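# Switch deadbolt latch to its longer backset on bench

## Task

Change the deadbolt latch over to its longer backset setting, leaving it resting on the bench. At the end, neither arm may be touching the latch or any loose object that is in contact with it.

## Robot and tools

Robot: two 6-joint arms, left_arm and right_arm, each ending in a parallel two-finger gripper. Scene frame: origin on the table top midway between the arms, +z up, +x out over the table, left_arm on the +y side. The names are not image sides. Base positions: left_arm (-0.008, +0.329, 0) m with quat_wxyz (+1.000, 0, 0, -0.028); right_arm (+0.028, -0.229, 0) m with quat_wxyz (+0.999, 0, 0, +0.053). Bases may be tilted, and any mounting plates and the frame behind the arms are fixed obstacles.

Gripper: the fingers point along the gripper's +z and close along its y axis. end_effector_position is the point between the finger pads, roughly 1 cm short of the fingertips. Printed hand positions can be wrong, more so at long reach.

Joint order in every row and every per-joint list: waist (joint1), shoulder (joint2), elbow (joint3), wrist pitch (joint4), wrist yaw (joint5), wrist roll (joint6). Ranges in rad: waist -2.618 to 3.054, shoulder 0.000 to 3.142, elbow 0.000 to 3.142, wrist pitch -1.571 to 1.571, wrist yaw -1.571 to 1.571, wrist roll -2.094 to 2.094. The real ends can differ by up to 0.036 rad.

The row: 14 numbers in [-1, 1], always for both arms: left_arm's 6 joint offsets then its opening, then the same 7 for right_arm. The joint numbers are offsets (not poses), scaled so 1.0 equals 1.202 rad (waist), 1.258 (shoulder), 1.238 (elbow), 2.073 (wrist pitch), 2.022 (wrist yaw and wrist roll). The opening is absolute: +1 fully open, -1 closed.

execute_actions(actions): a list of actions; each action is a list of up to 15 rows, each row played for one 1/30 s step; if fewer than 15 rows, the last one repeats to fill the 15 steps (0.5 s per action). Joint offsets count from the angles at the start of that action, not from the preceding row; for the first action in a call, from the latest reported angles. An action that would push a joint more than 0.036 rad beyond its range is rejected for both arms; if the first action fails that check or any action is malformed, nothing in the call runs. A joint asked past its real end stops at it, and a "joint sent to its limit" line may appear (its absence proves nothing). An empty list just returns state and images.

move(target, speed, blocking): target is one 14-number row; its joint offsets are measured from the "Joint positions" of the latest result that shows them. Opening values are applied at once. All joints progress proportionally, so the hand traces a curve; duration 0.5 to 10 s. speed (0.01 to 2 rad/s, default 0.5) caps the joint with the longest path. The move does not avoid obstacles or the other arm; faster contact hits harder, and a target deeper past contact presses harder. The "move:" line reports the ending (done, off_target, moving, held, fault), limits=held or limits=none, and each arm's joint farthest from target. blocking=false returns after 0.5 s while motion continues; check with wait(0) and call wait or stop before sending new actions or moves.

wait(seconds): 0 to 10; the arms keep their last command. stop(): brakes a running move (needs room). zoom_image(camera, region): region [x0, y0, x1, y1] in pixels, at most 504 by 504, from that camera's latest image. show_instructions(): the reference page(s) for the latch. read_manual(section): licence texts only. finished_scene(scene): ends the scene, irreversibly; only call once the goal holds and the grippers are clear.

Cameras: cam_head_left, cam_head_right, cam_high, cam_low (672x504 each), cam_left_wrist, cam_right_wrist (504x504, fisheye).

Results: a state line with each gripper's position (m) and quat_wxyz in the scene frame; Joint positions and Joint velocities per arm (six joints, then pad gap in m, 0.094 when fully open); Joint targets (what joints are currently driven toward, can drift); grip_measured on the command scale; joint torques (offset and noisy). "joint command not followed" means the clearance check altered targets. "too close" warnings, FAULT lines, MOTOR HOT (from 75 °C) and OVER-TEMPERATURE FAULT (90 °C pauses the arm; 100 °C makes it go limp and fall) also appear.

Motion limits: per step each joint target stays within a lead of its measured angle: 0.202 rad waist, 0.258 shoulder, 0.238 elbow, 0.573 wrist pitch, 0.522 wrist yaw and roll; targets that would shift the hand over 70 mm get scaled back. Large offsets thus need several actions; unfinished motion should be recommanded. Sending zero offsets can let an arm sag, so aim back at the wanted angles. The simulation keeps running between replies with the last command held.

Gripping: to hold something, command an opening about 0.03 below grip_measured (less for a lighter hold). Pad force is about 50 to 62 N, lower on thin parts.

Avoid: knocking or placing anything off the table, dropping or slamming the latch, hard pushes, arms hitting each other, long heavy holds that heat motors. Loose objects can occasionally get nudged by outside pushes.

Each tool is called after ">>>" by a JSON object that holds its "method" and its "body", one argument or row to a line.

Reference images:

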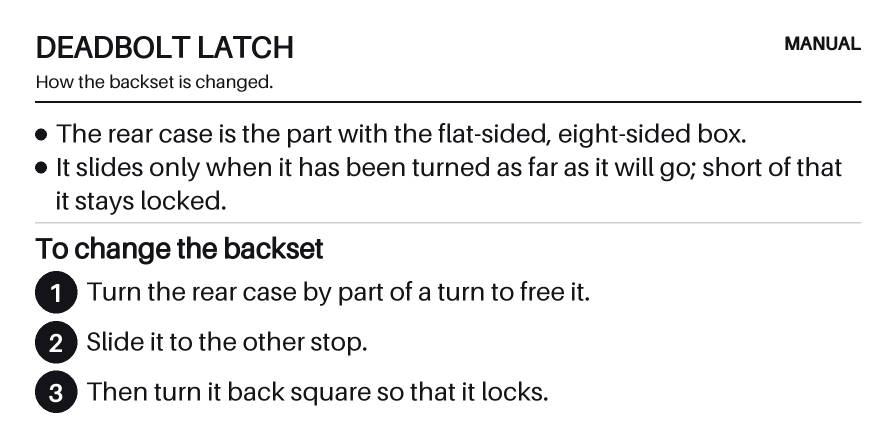

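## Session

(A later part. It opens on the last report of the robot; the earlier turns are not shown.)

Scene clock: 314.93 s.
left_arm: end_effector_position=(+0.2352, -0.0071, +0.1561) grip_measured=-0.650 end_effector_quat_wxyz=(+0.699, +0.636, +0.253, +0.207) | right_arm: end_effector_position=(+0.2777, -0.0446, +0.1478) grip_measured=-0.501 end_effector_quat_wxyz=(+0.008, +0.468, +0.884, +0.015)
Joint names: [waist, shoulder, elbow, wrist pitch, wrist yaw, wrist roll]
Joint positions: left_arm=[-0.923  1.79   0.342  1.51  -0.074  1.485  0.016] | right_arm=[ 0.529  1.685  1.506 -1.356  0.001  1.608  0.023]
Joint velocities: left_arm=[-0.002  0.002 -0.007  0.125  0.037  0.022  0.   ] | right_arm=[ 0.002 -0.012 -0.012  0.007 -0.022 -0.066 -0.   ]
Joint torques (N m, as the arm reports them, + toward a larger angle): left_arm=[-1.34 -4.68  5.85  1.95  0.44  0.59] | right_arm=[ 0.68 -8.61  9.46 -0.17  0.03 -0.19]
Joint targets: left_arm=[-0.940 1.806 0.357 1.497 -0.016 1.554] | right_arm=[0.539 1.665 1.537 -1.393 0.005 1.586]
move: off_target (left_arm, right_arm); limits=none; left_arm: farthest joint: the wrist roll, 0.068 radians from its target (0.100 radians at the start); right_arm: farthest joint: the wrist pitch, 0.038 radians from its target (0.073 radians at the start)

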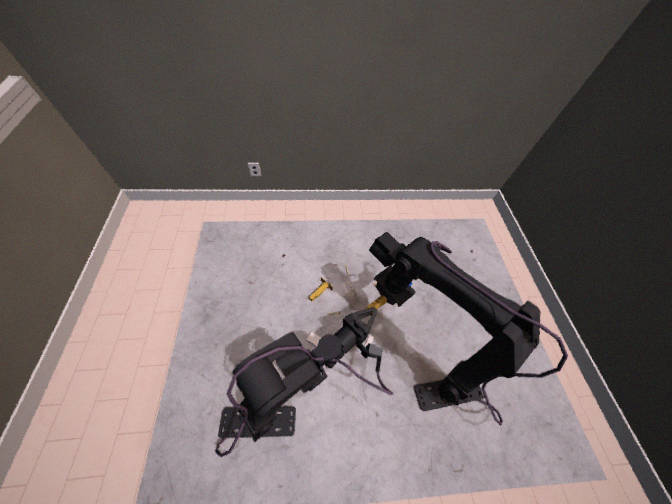

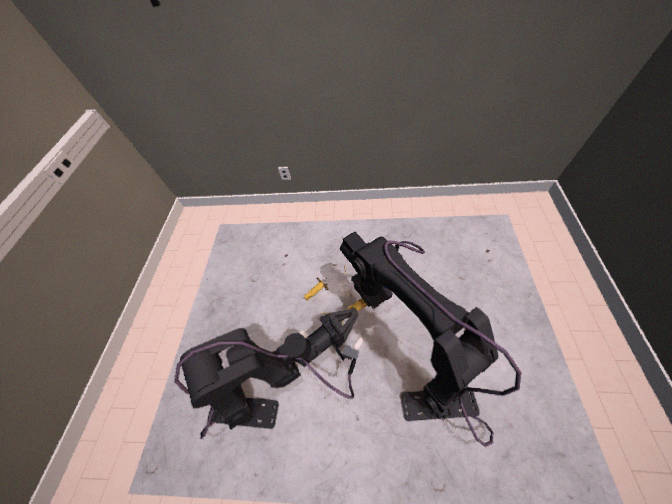

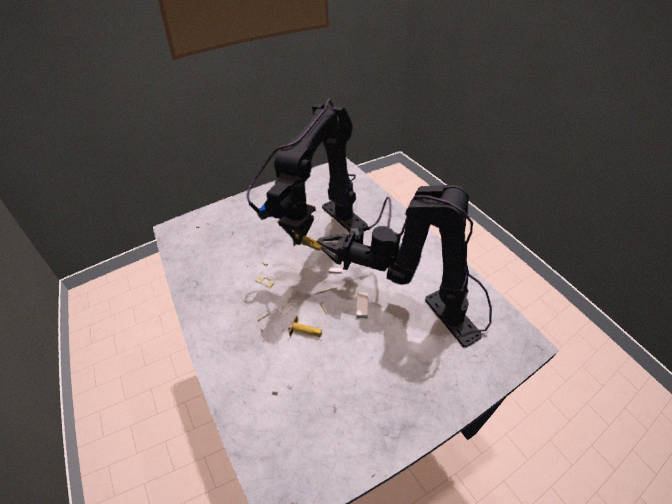

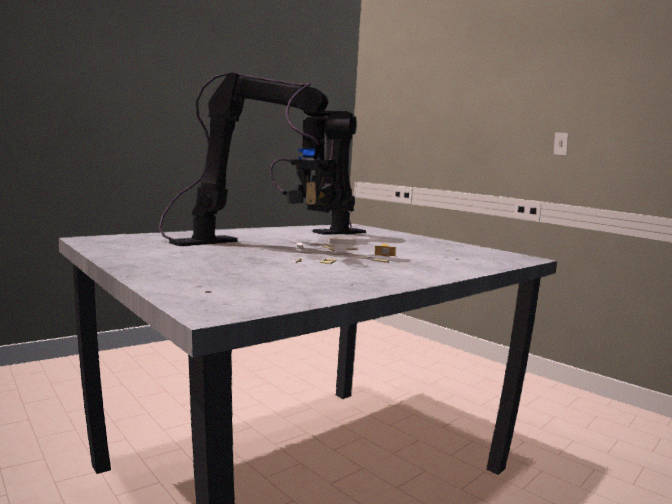

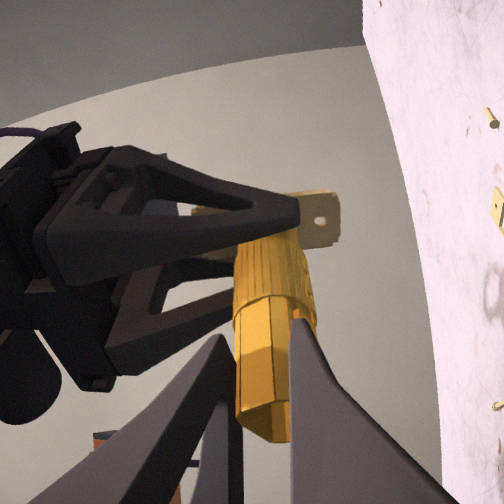

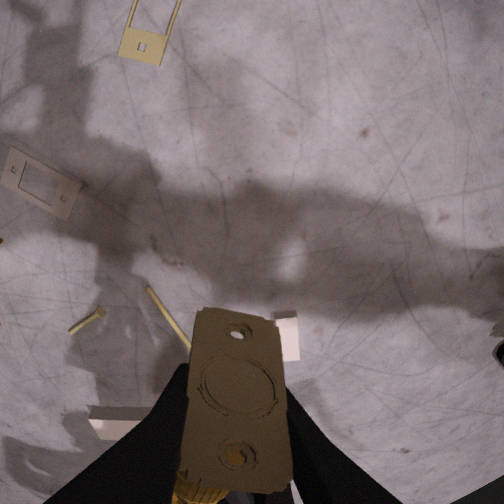

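>>> {"method": "move", "body": {
  "target": [-0.01,-0.045,-0.065,0.005,0.03,0.04,-0.72, 0.008,-0.016,0.025,-0.025,0,-0.01,-0.6],
  "speed": 0.1
}}

Scene clock: 322.27 s.
left_arm: end_effector_position=(+0.2236, +0.0011, +0.1569) grip_measured=-0.650 end_effector_quat_wxyz=(+0.699, +0.643, +0.234, +0.207) | right_arm: end_effector_position=(+0.2681, -0.0365, +0.1479) grip_measured=-0.501 end_effector_quat_wxyz=(-0.016, +0.460, +0.888, +0.021)
Joint names: [waist, shoulder, elbow, wrist pitch, wrist yaw, wrist roll]
Joint positions: left_arm=[-0.923  1.753  0.289  1.529 -0.046  1.512  0.016] | right_arm=[ 0.542  1.685  1.506 -1.367 -0.046  1.603  0.023]
Joint velocities: left_arm=[-0.002  0.002  0.007 -0.095 -0.007 -0.051  0.001] | right_arm=[-0.002  0.012  0.007 -0.007 -0.066 -0.066 -0.   ]
Joint torques (N m, as the arm reports them, + toward a larger angle): left_arm=[-0.88 -7.21  2.22  2.    0.26  0.48] | right_arm=[-0.21 -8.71  9.6  -0.26  0.4  -0.16]
Joint targets: left_arm=[-0.935 1.733 0.262 1.521 -0.014 1.566] | right_arm=[0.539 1.665 1.537 -1.408 0.002 1.587]
move: off_target (left_arm, right_arm); limits=none; left_arm: farthest joint: the wrist roll, 0.054 radians from its target (0.080 radians at the start); right_arm: farthest joint: the wrist yaw, 0.047 radians from its target (0.000 radians at the start)

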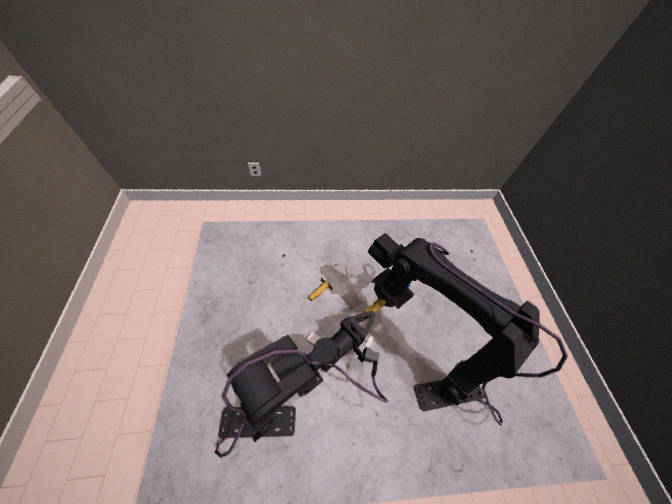

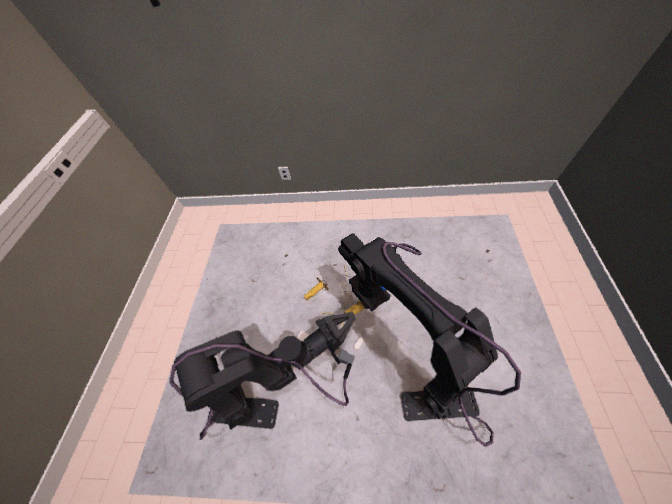

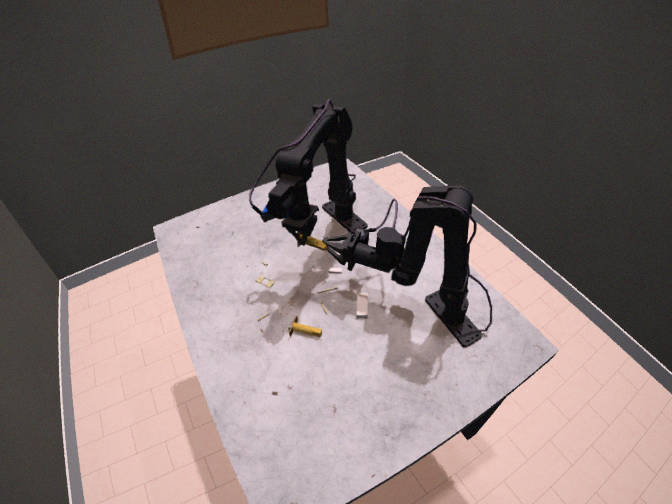

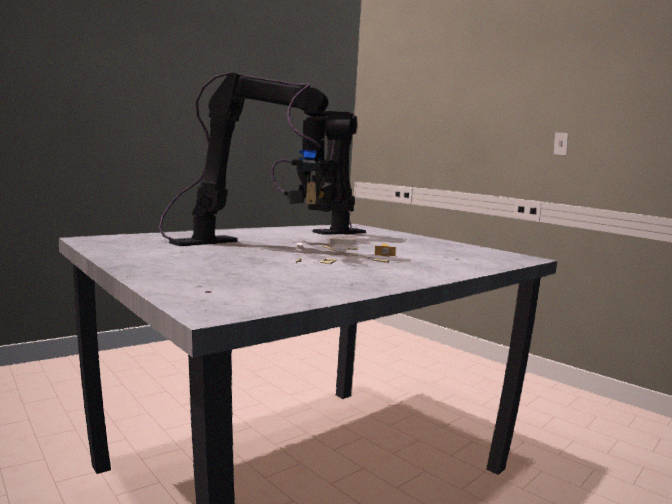

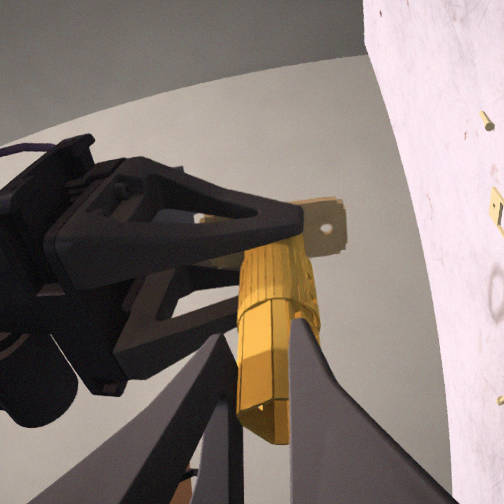

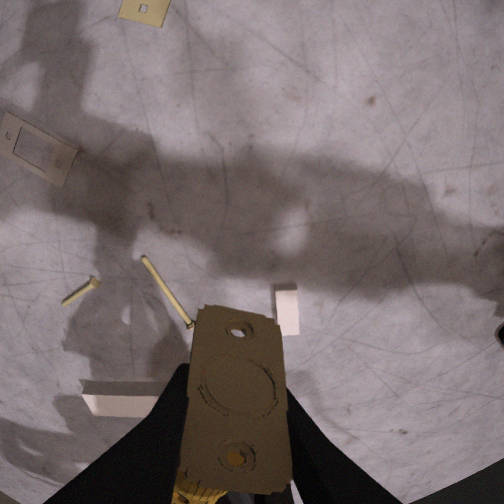

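>>> {"method": "move", "body": {
  "target": [0,0.01,0.025,0,0.02,0.13,-0.72, 0,-0.016,0.025,-0.02,0.02,-0.01,-0.6],
  "speed": 0.15
}}

Scene clock: 330.10 s.
left_arm: end_effector_position=(+0.2200, -0.0016, +0.1553) grip_measured=-0.658 end_effector_quat_wxyz=(+0.674, +0.669, +0.154, +0.274) | right_arm: end_effector_position=(+0.2676, -0.0369, +0.1479) grip_measured=-0.501 end_effector_quat_wxyz=(-0.016, +0.454, +0.891, +0.020)
Joint names: [waist, shoulder, elbow, wrist pitch, wrist yaw, wrist roll]
Joint positions: left_arm=[-0.923  1.753  0.289  1.522 -0.021  1.731  0.016] | right_arm=[ 0.542  1.685  1.506 -1.37  -0.045  1.59   0.023]
Joint velocities: left_arm=[ 0.007  0.002 -0.012 -0.007  0.022  0.066  0.   ] | right_arm=[ 0.002 -0.012  0.012 -0.037 -0.007 -0.037  0.001]
Joint torques (N m, as the arm reports them, + toward a larger angle): left_arm=[-0.03 -4.48  7.12  2.16  0.11  0.38] | right_arm=[ 0.06 -8.5   9.55 -0.22  0.34 -0.04]
Joint targets: left_arm=[-0.923 1.766 0.320 1.529 -0.006 1.775] | right_arm=[0.542 1.665 1.537 -1.408 -0.006 1.583]
move: off_target (left_arm, right_arm); limits=none; left_arm: farthest joint: the wrist roll, 0.044 radians from its target (0.263 radians at the start); right_arm: farthest joint: the wrist yaw, 0.040 radians from its target (0.040 radians at the start)

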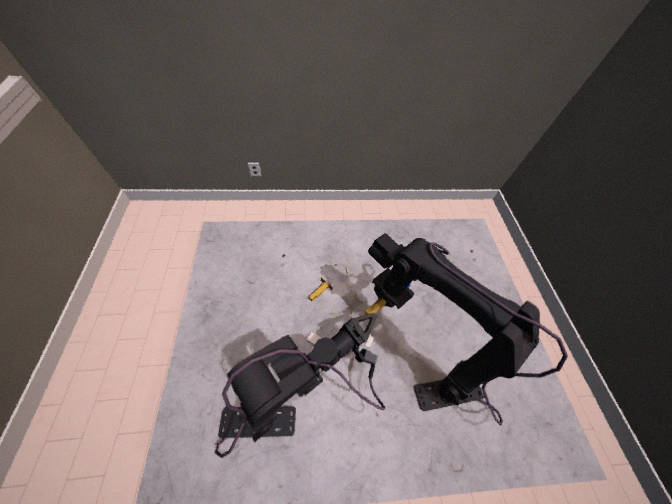

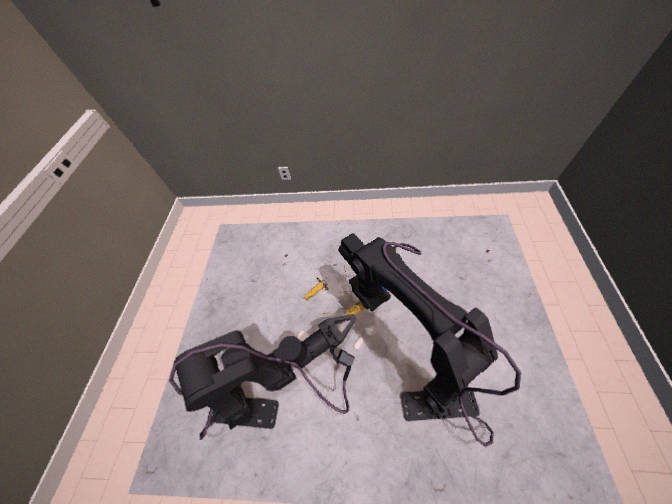

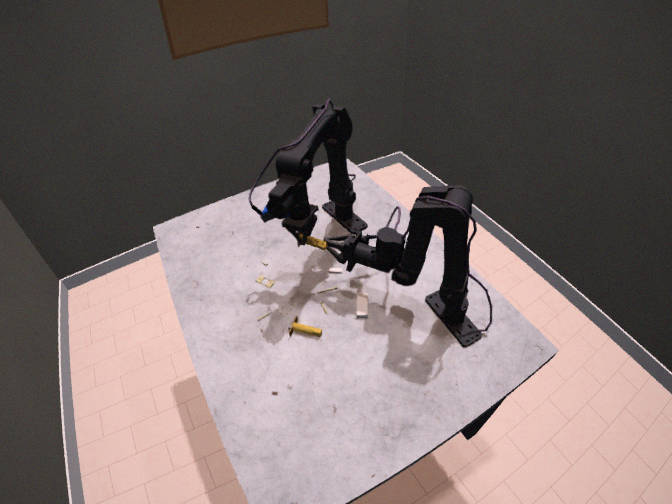

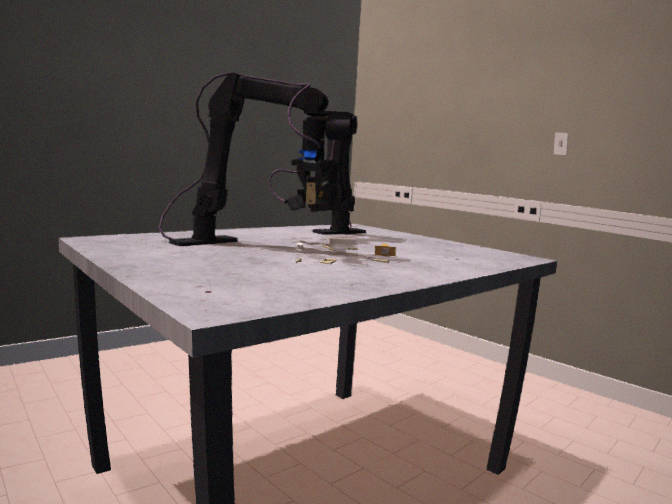

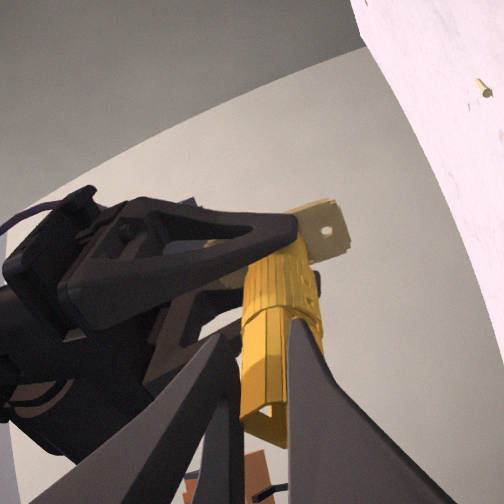

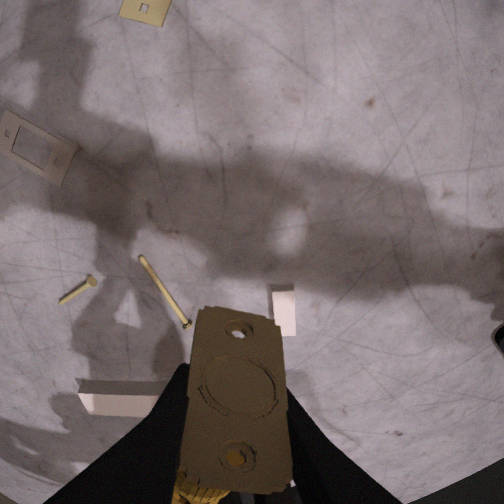

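>>> {"method": "move", "body": {
  "target": [0,0.01,0.02,0,0,0,-0.2, 0,-0.016,0.025,-0.02,0.02,0,-0.6]
}}

>>> {"method": "move", "body": {
  "target": [0,0.01,0.02,0,0,-0.35,-0.2, 0,-0.016,0.025,-0.02,0.02,0,-0.6],
  "speed": 0.8
}}

Scene clock: 344.07 s.
left_arm: end_effector_position=(+0.2199, -0.0018, +0.1552) grip_measured=-0.202 end_effector_quat_wxyz=(+0.674, +0.669, +0.154, +0.273) | right_arm: end_effector_position=(+0.2652, -0.0442, +0.1477) grip_measured=-0.501 end_effector_quat_wxyz=(-0.010, +0.454, +0.891, +0.003)
Joint names: [waist, shoulder, elbow, wrist pitch, wrist yaw, wrist roll]
Joint positions: left_arm=[-0.923  1.753  0.289  1.522 -0.02   1.731  0.037] | right_arm=[ 0.542  1.685  1.506 -1.395 -0.021  1.59   0.023]
Joint velocities: left_arm=[-0.017  0.017  0.007  0.022  0.037 -0.022  0.   ] | right_arm=[-0.017 -0.012 -0.002 -0.022 -0.037  0.007  0.002]
Joint torques (N m, as the arm reports them, + toward a larger angle): left_arm=[-0.04 -4.42  6.59  2.1  -0.01 -0.04] | right_arm=[ 0.05 -8.52  9.49 -0.02  0.11  0.  ]
Joint targets: left_arm=[-0.923 1.766 0.313 1.522 -0.021 1.731] | right_arm=[0.542 1.665 1.537 -1.411 -0.005 1.590]
move: off_target (left_arm, right_arm); limits=none; left_arm: farthest joint: the elbow, 0.025 radians from its target (0.025 radians at the start); right_arm: farthest joint: the elbow, 0.031 radians from its target (0.031 radians at the start)

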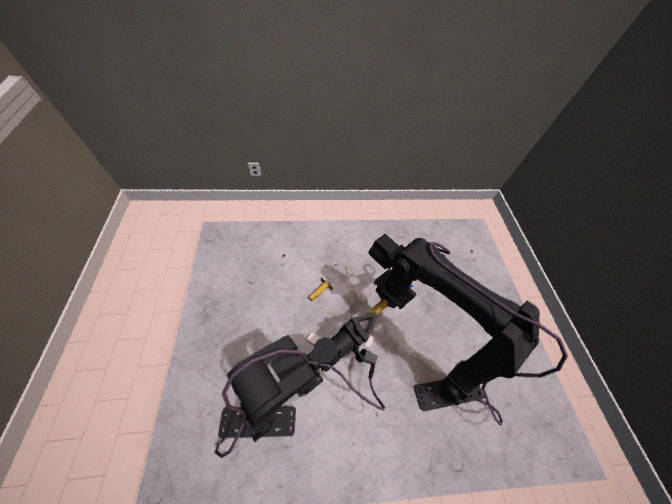

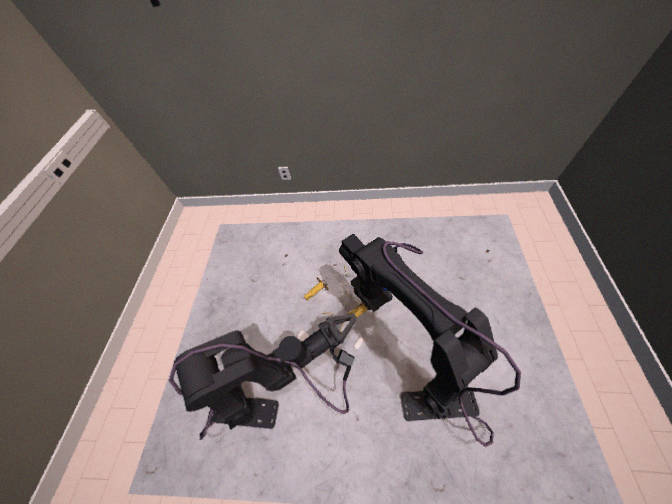

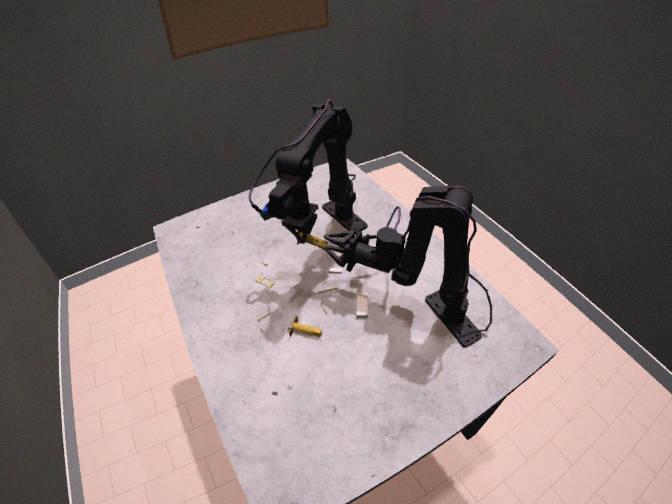

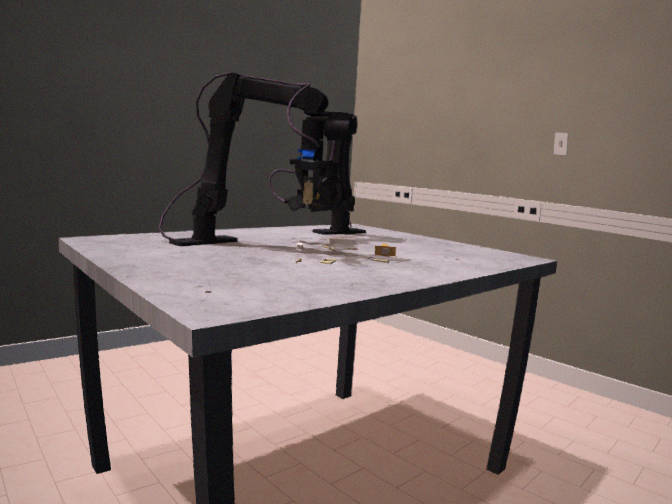

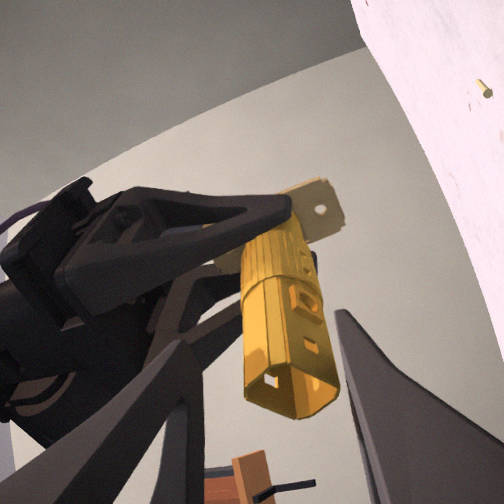

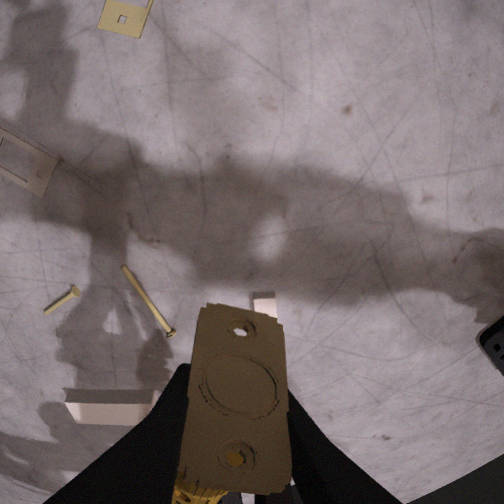

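Scene clock: 345.83 s.
left_arm: end_effector_position=(+0.2199, -0.0018, +0.1552) grip_measured=-0.202 end_effector_quat_wxyz=(+0.727, +0.577, +0.372, +0.029) | right_arm: end_effector_position=(+0.2627, -0.0515, +0.1478) grip_measured=-0.501 end_effector_quat_wxyz=(-0.005, +0.454, +0.891, -0.014)
Joint names: [waist, shoulder, elbow, wrist pitch, wrist yaw, wrist roll]
Joint positions: left_arm=[-0.923  1.753  0.289  1.522 -0.02   1.039  0.037] | right_arm=[ 0.542  1.685  1.506 -1.421  0.003  1.59   0.023]
Joint velocities: left_arm=[ 0.002  0.007 -0.017  0.007  0.022 -0.066  0.   ] | right_arm=[-0.002  0.002  0.007  0.007  0.066 -0.007 -0.001]
Joint torques (N m, as the arm reports them, + toward a larger angle): left_arm=[-0.02 -4.44  6.62  2.08 -0.02 -0.15] | right_arm=[-0.05 -8.49  9.52 -0.13  0.17  0.  ]
Joint targets: left_arm=[-0.923 1.766 0.313 1.522 -0.020 1.023] | right_arm=[0.542 1.665 1.537 -1.437 0.019 1.590]
move: off_target (left_arm, right_arm); limits=none; left_arm: farthest joint: the elbow, 0.025 radians from its target (0.025 radians at the start); right_arm: farthest joint: the elbow, 0.031 radians from its target (0.031 radians at the start)

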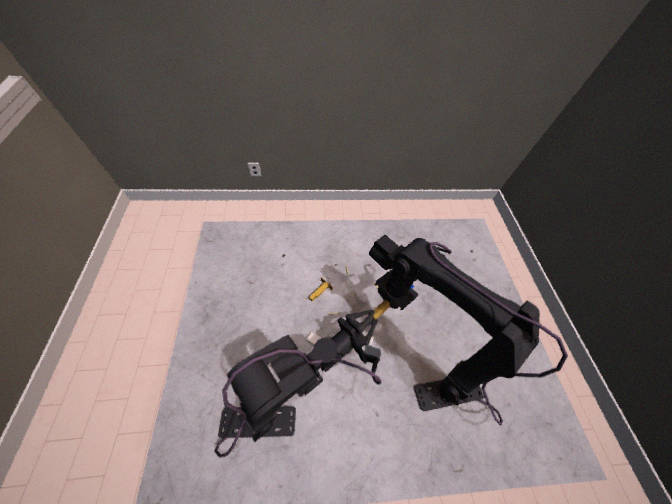

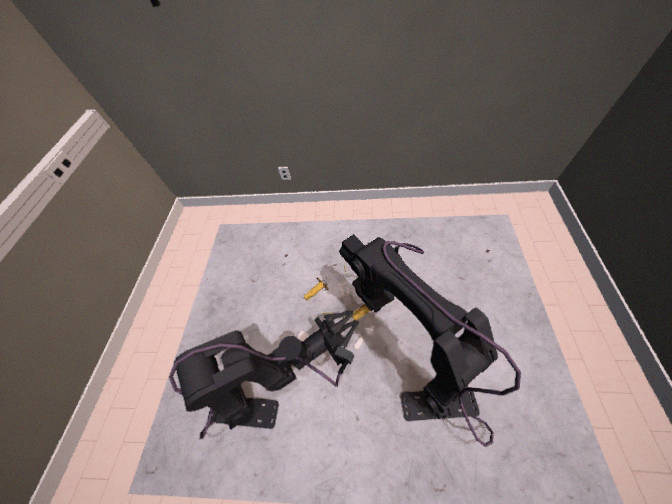

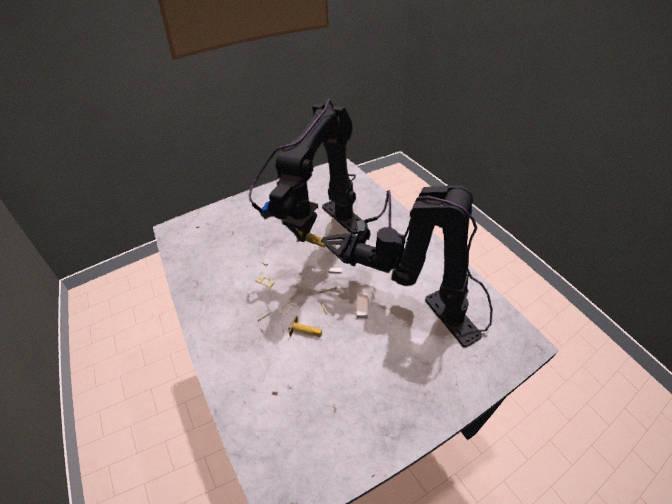

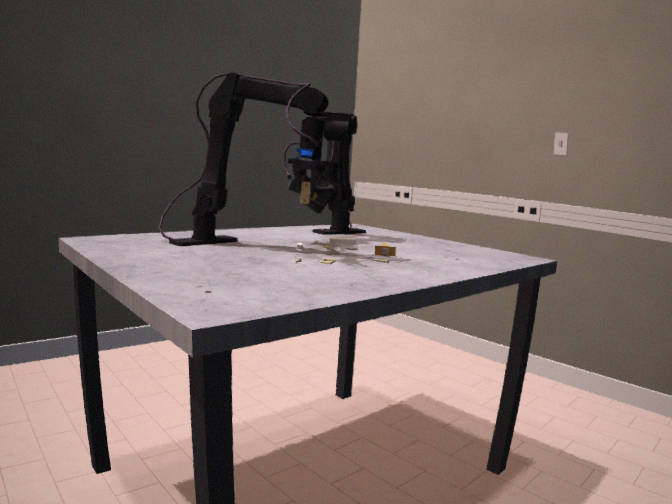

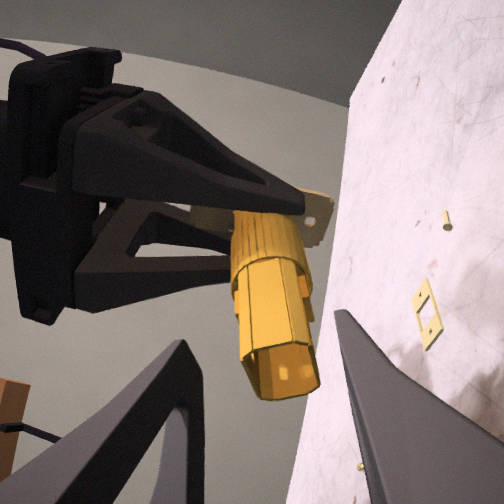

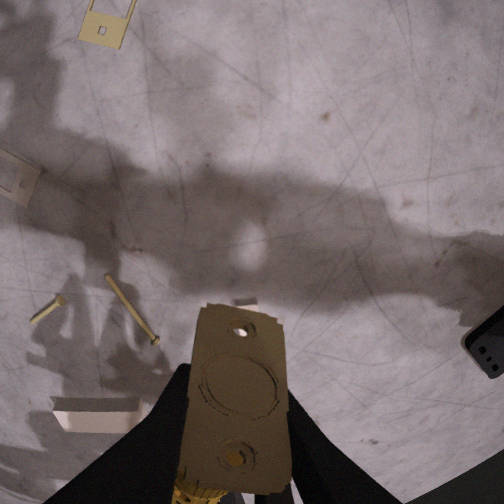

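>>> {"method": "execute_actions", "body": {
  "actions": []
}}

Scene clock: 364.47 s.
left_arm: end_effector_position=(+0.2199, -0.0018, +0.1552) grip_measured=-0.202 end_effector_quat_wxyz=(+0.727, +0.577, +0.372, +0.028) | right_arm: end_effector_position=(+0.2627, -0.0515, +0.1478) grip_measured=-0.501 end_effector_quat_wxyz=(-0.005, +0.454, +0.891, -0.014)
Joint names: [waist, shoulder, elbow, wrist pitch, wrist yaw, wrist roll]
Joint positions: left_arm=[-0.923  1.753  0.289  1.522 -0.02   1.039  0.037] | right_arm=[ 0.542  1.685  1.506 -1.421  0.003  1.59   0.023]
Joint velocities: left_arm=[ 0.007  0.002 -0.002  0.037 -0.037 -0.022 -0.001] | right_arm=[ 0.002  0.032 -0.012 -0.022 -0.037  0.007 -0.001]
Joint torques (N m, as the arm reports them, + toward a larger angle): left_arm=[-0.02 -4.48  6.62  2.1  -0.01 -0.19] | right_arm=[ 0.08 -8.4   9.37 -0.12  0.16  0.04]
Joint targets: left_arm=[-0.923 1.766 0.313 1.522 -0.020 1.023] | right_arm=[0.542 1.665 1.537 -1.437 0.019 1.590]

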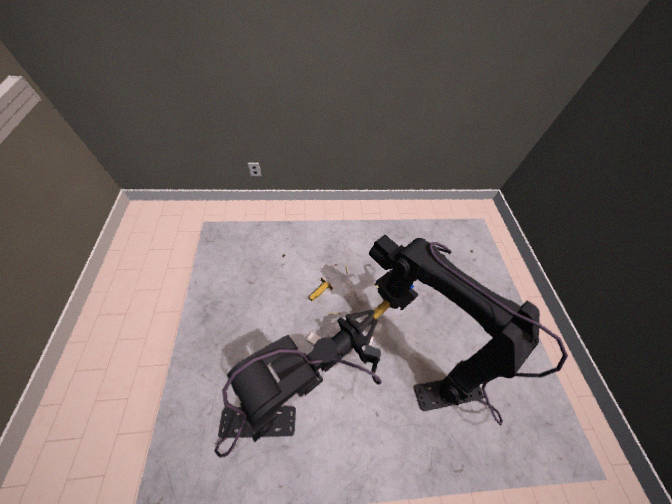

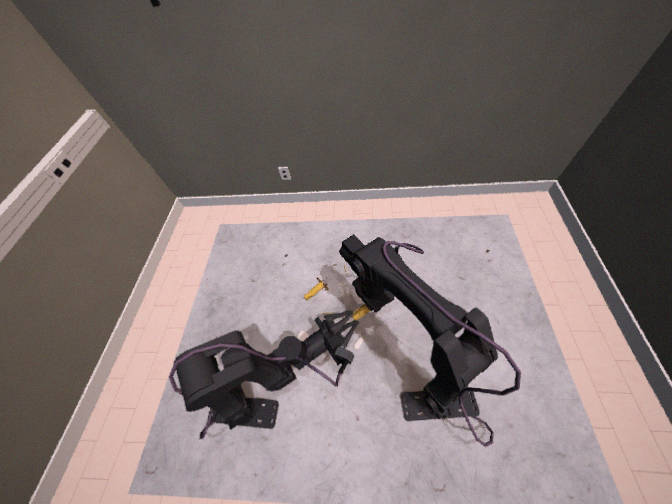

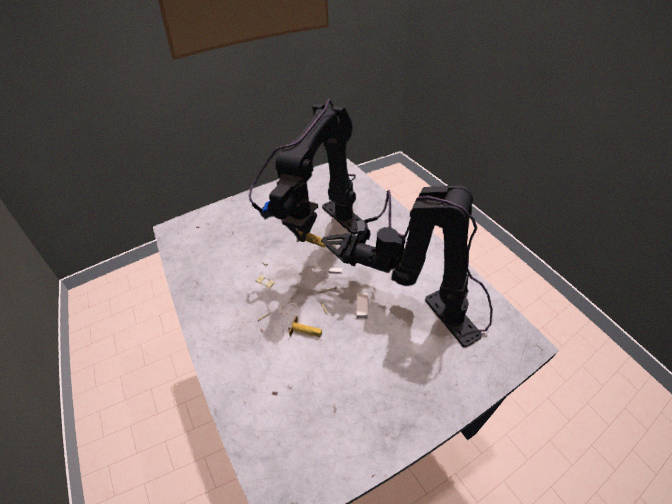

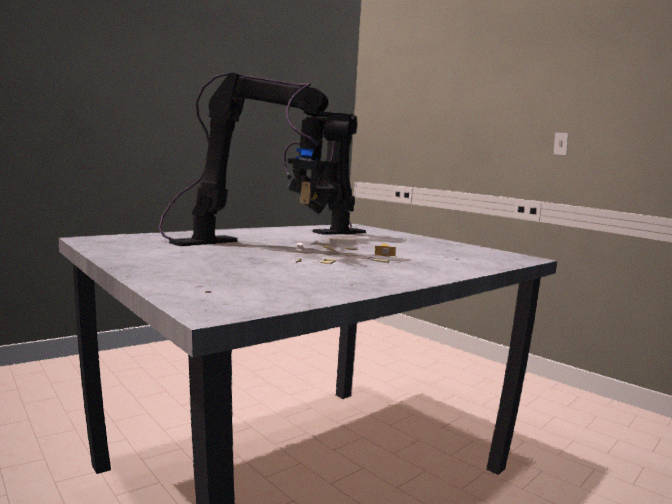

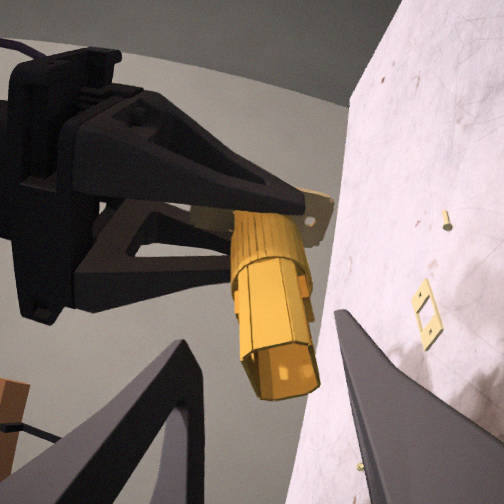

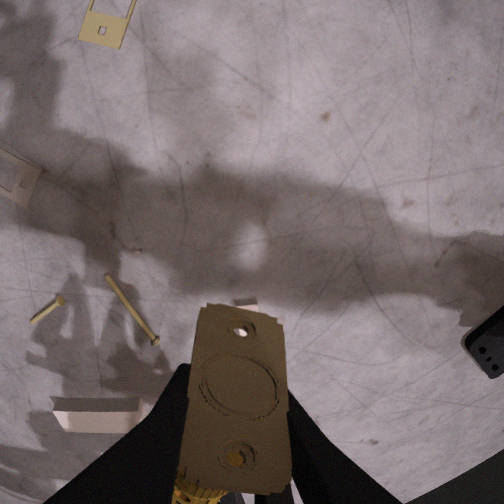

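>>> {"method": "execute_actions", "body": {
  "actions": [
    [[0,0.01,0.02,0,0,0,-0.45,0,-0.016,0.025,0.01,-0.008,0,-0.6]],
    [[0,0,0,0,0,0,-0.72,0,0,0,0,0,0,-0.6]],
    [[0,0,0,0,0,0,-0.72,0,0,0,0,0,0,-0.6]]
  ]
}}

>>> {"method": "zoom_image", "body": {
  "camera": "cam_high",
  "region": [240,190,400,290]
}}

Scene clock: 373.00 s.
left_arm: end_effector_position=(+0.2199, -0.0018, +0.1552) grip_measured=-0.673 end_effector_quat_wxyz=(+0.727, +0.577, +0.372, +0.028) | right_arm: end_effector_position=(+0.2650, -0.0475, +0.1477) grip_measured=-0.501 end_effector_quat_wxyz=(-0.006, +0.454, +0.891, -0.004)
Joint names: [waist, shoulder, elbow, wrist pitch, wrist yaw, wrist roll]
Joint positions: left_arm=[-0.923  1.753  0.289  1.522 -0.02   1.039  0.015] | right_arm=[ 0.542  1.685  1.506 -1.404 -0.007  1.59   0.023]
Joint velocities: left_arm=[ 0.002  0.017  0.002 -0.007 -0.022 -0.037  0.   ] | right_arm=[-0.012  0.007 -0.007 -0.051  0.022 -0.066 -0.002]
Joint torques (N m, as the arm reports them, + toward a larger angle): left_arm=[-0.02 -5.52  4.49  2.09  0.   -0.04] | right_arm=[ 0.12 -7.21  6.99  0.11 -0.02  0.02]
Joint targets: left_arm=[-0.923 1.753 0.289 1.522 -0.020 1.039] | right_arm=[0.542 1.685 1.506 -1.404 -0.007 1.590]

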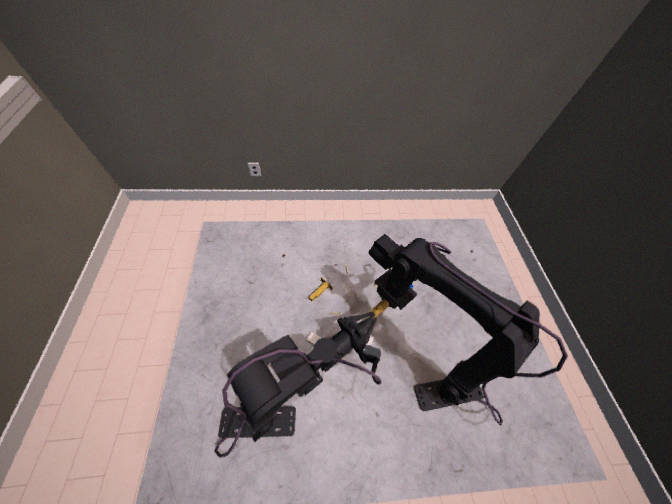

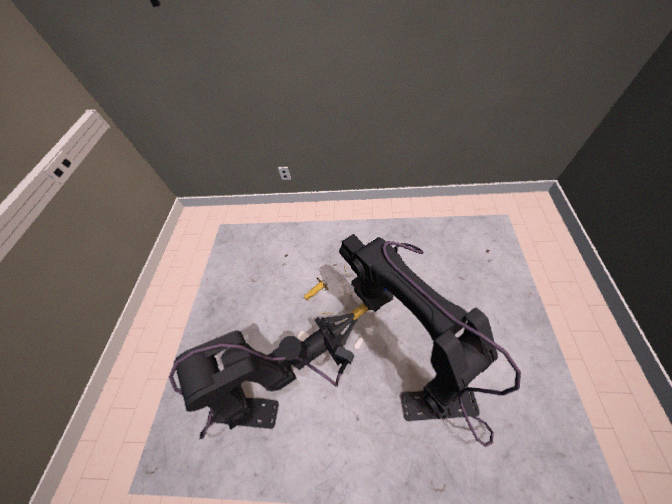

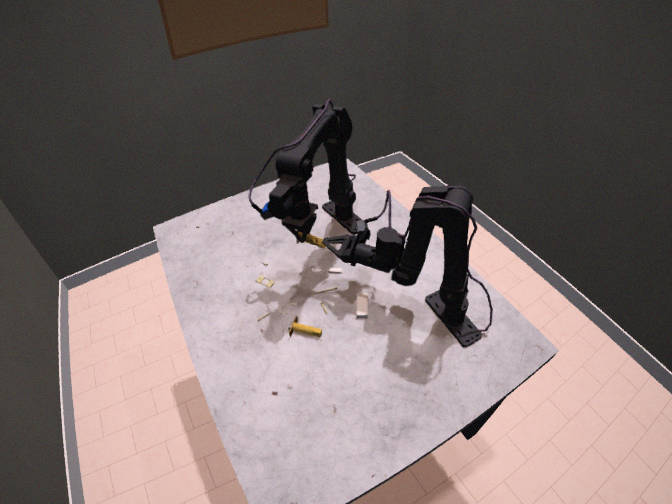

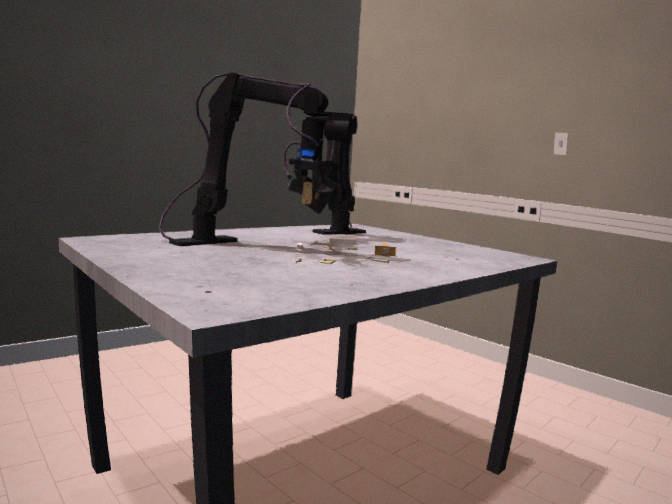

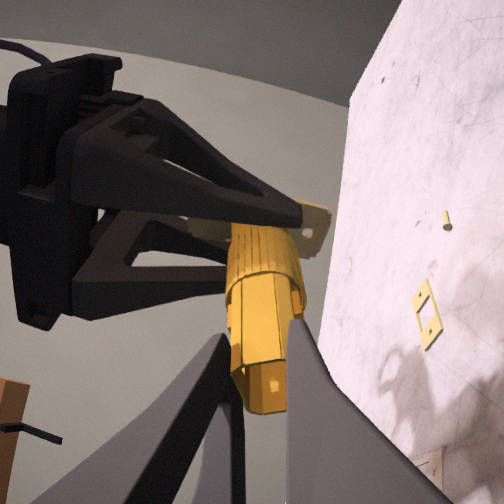

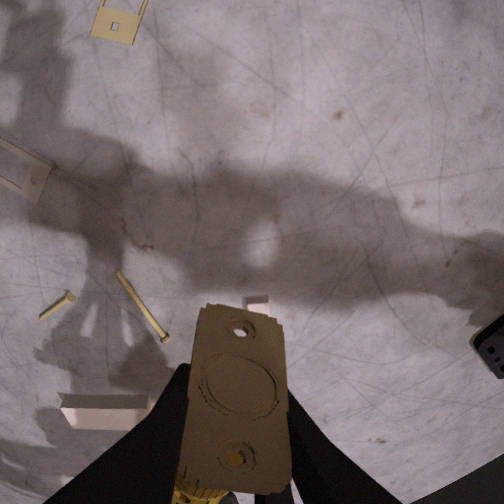

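Region (240, 190, 400, 290) of cam_high's 672x504 image, scaled by 3.150, with more detail than that image has; it fills the top 315 rows of this view, and the rest is white.

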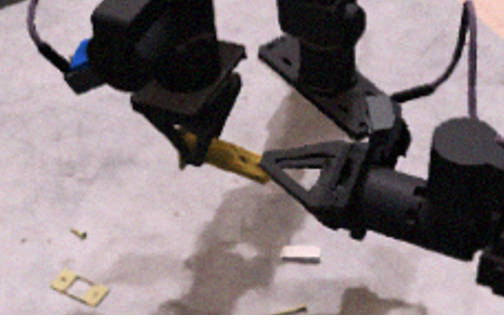

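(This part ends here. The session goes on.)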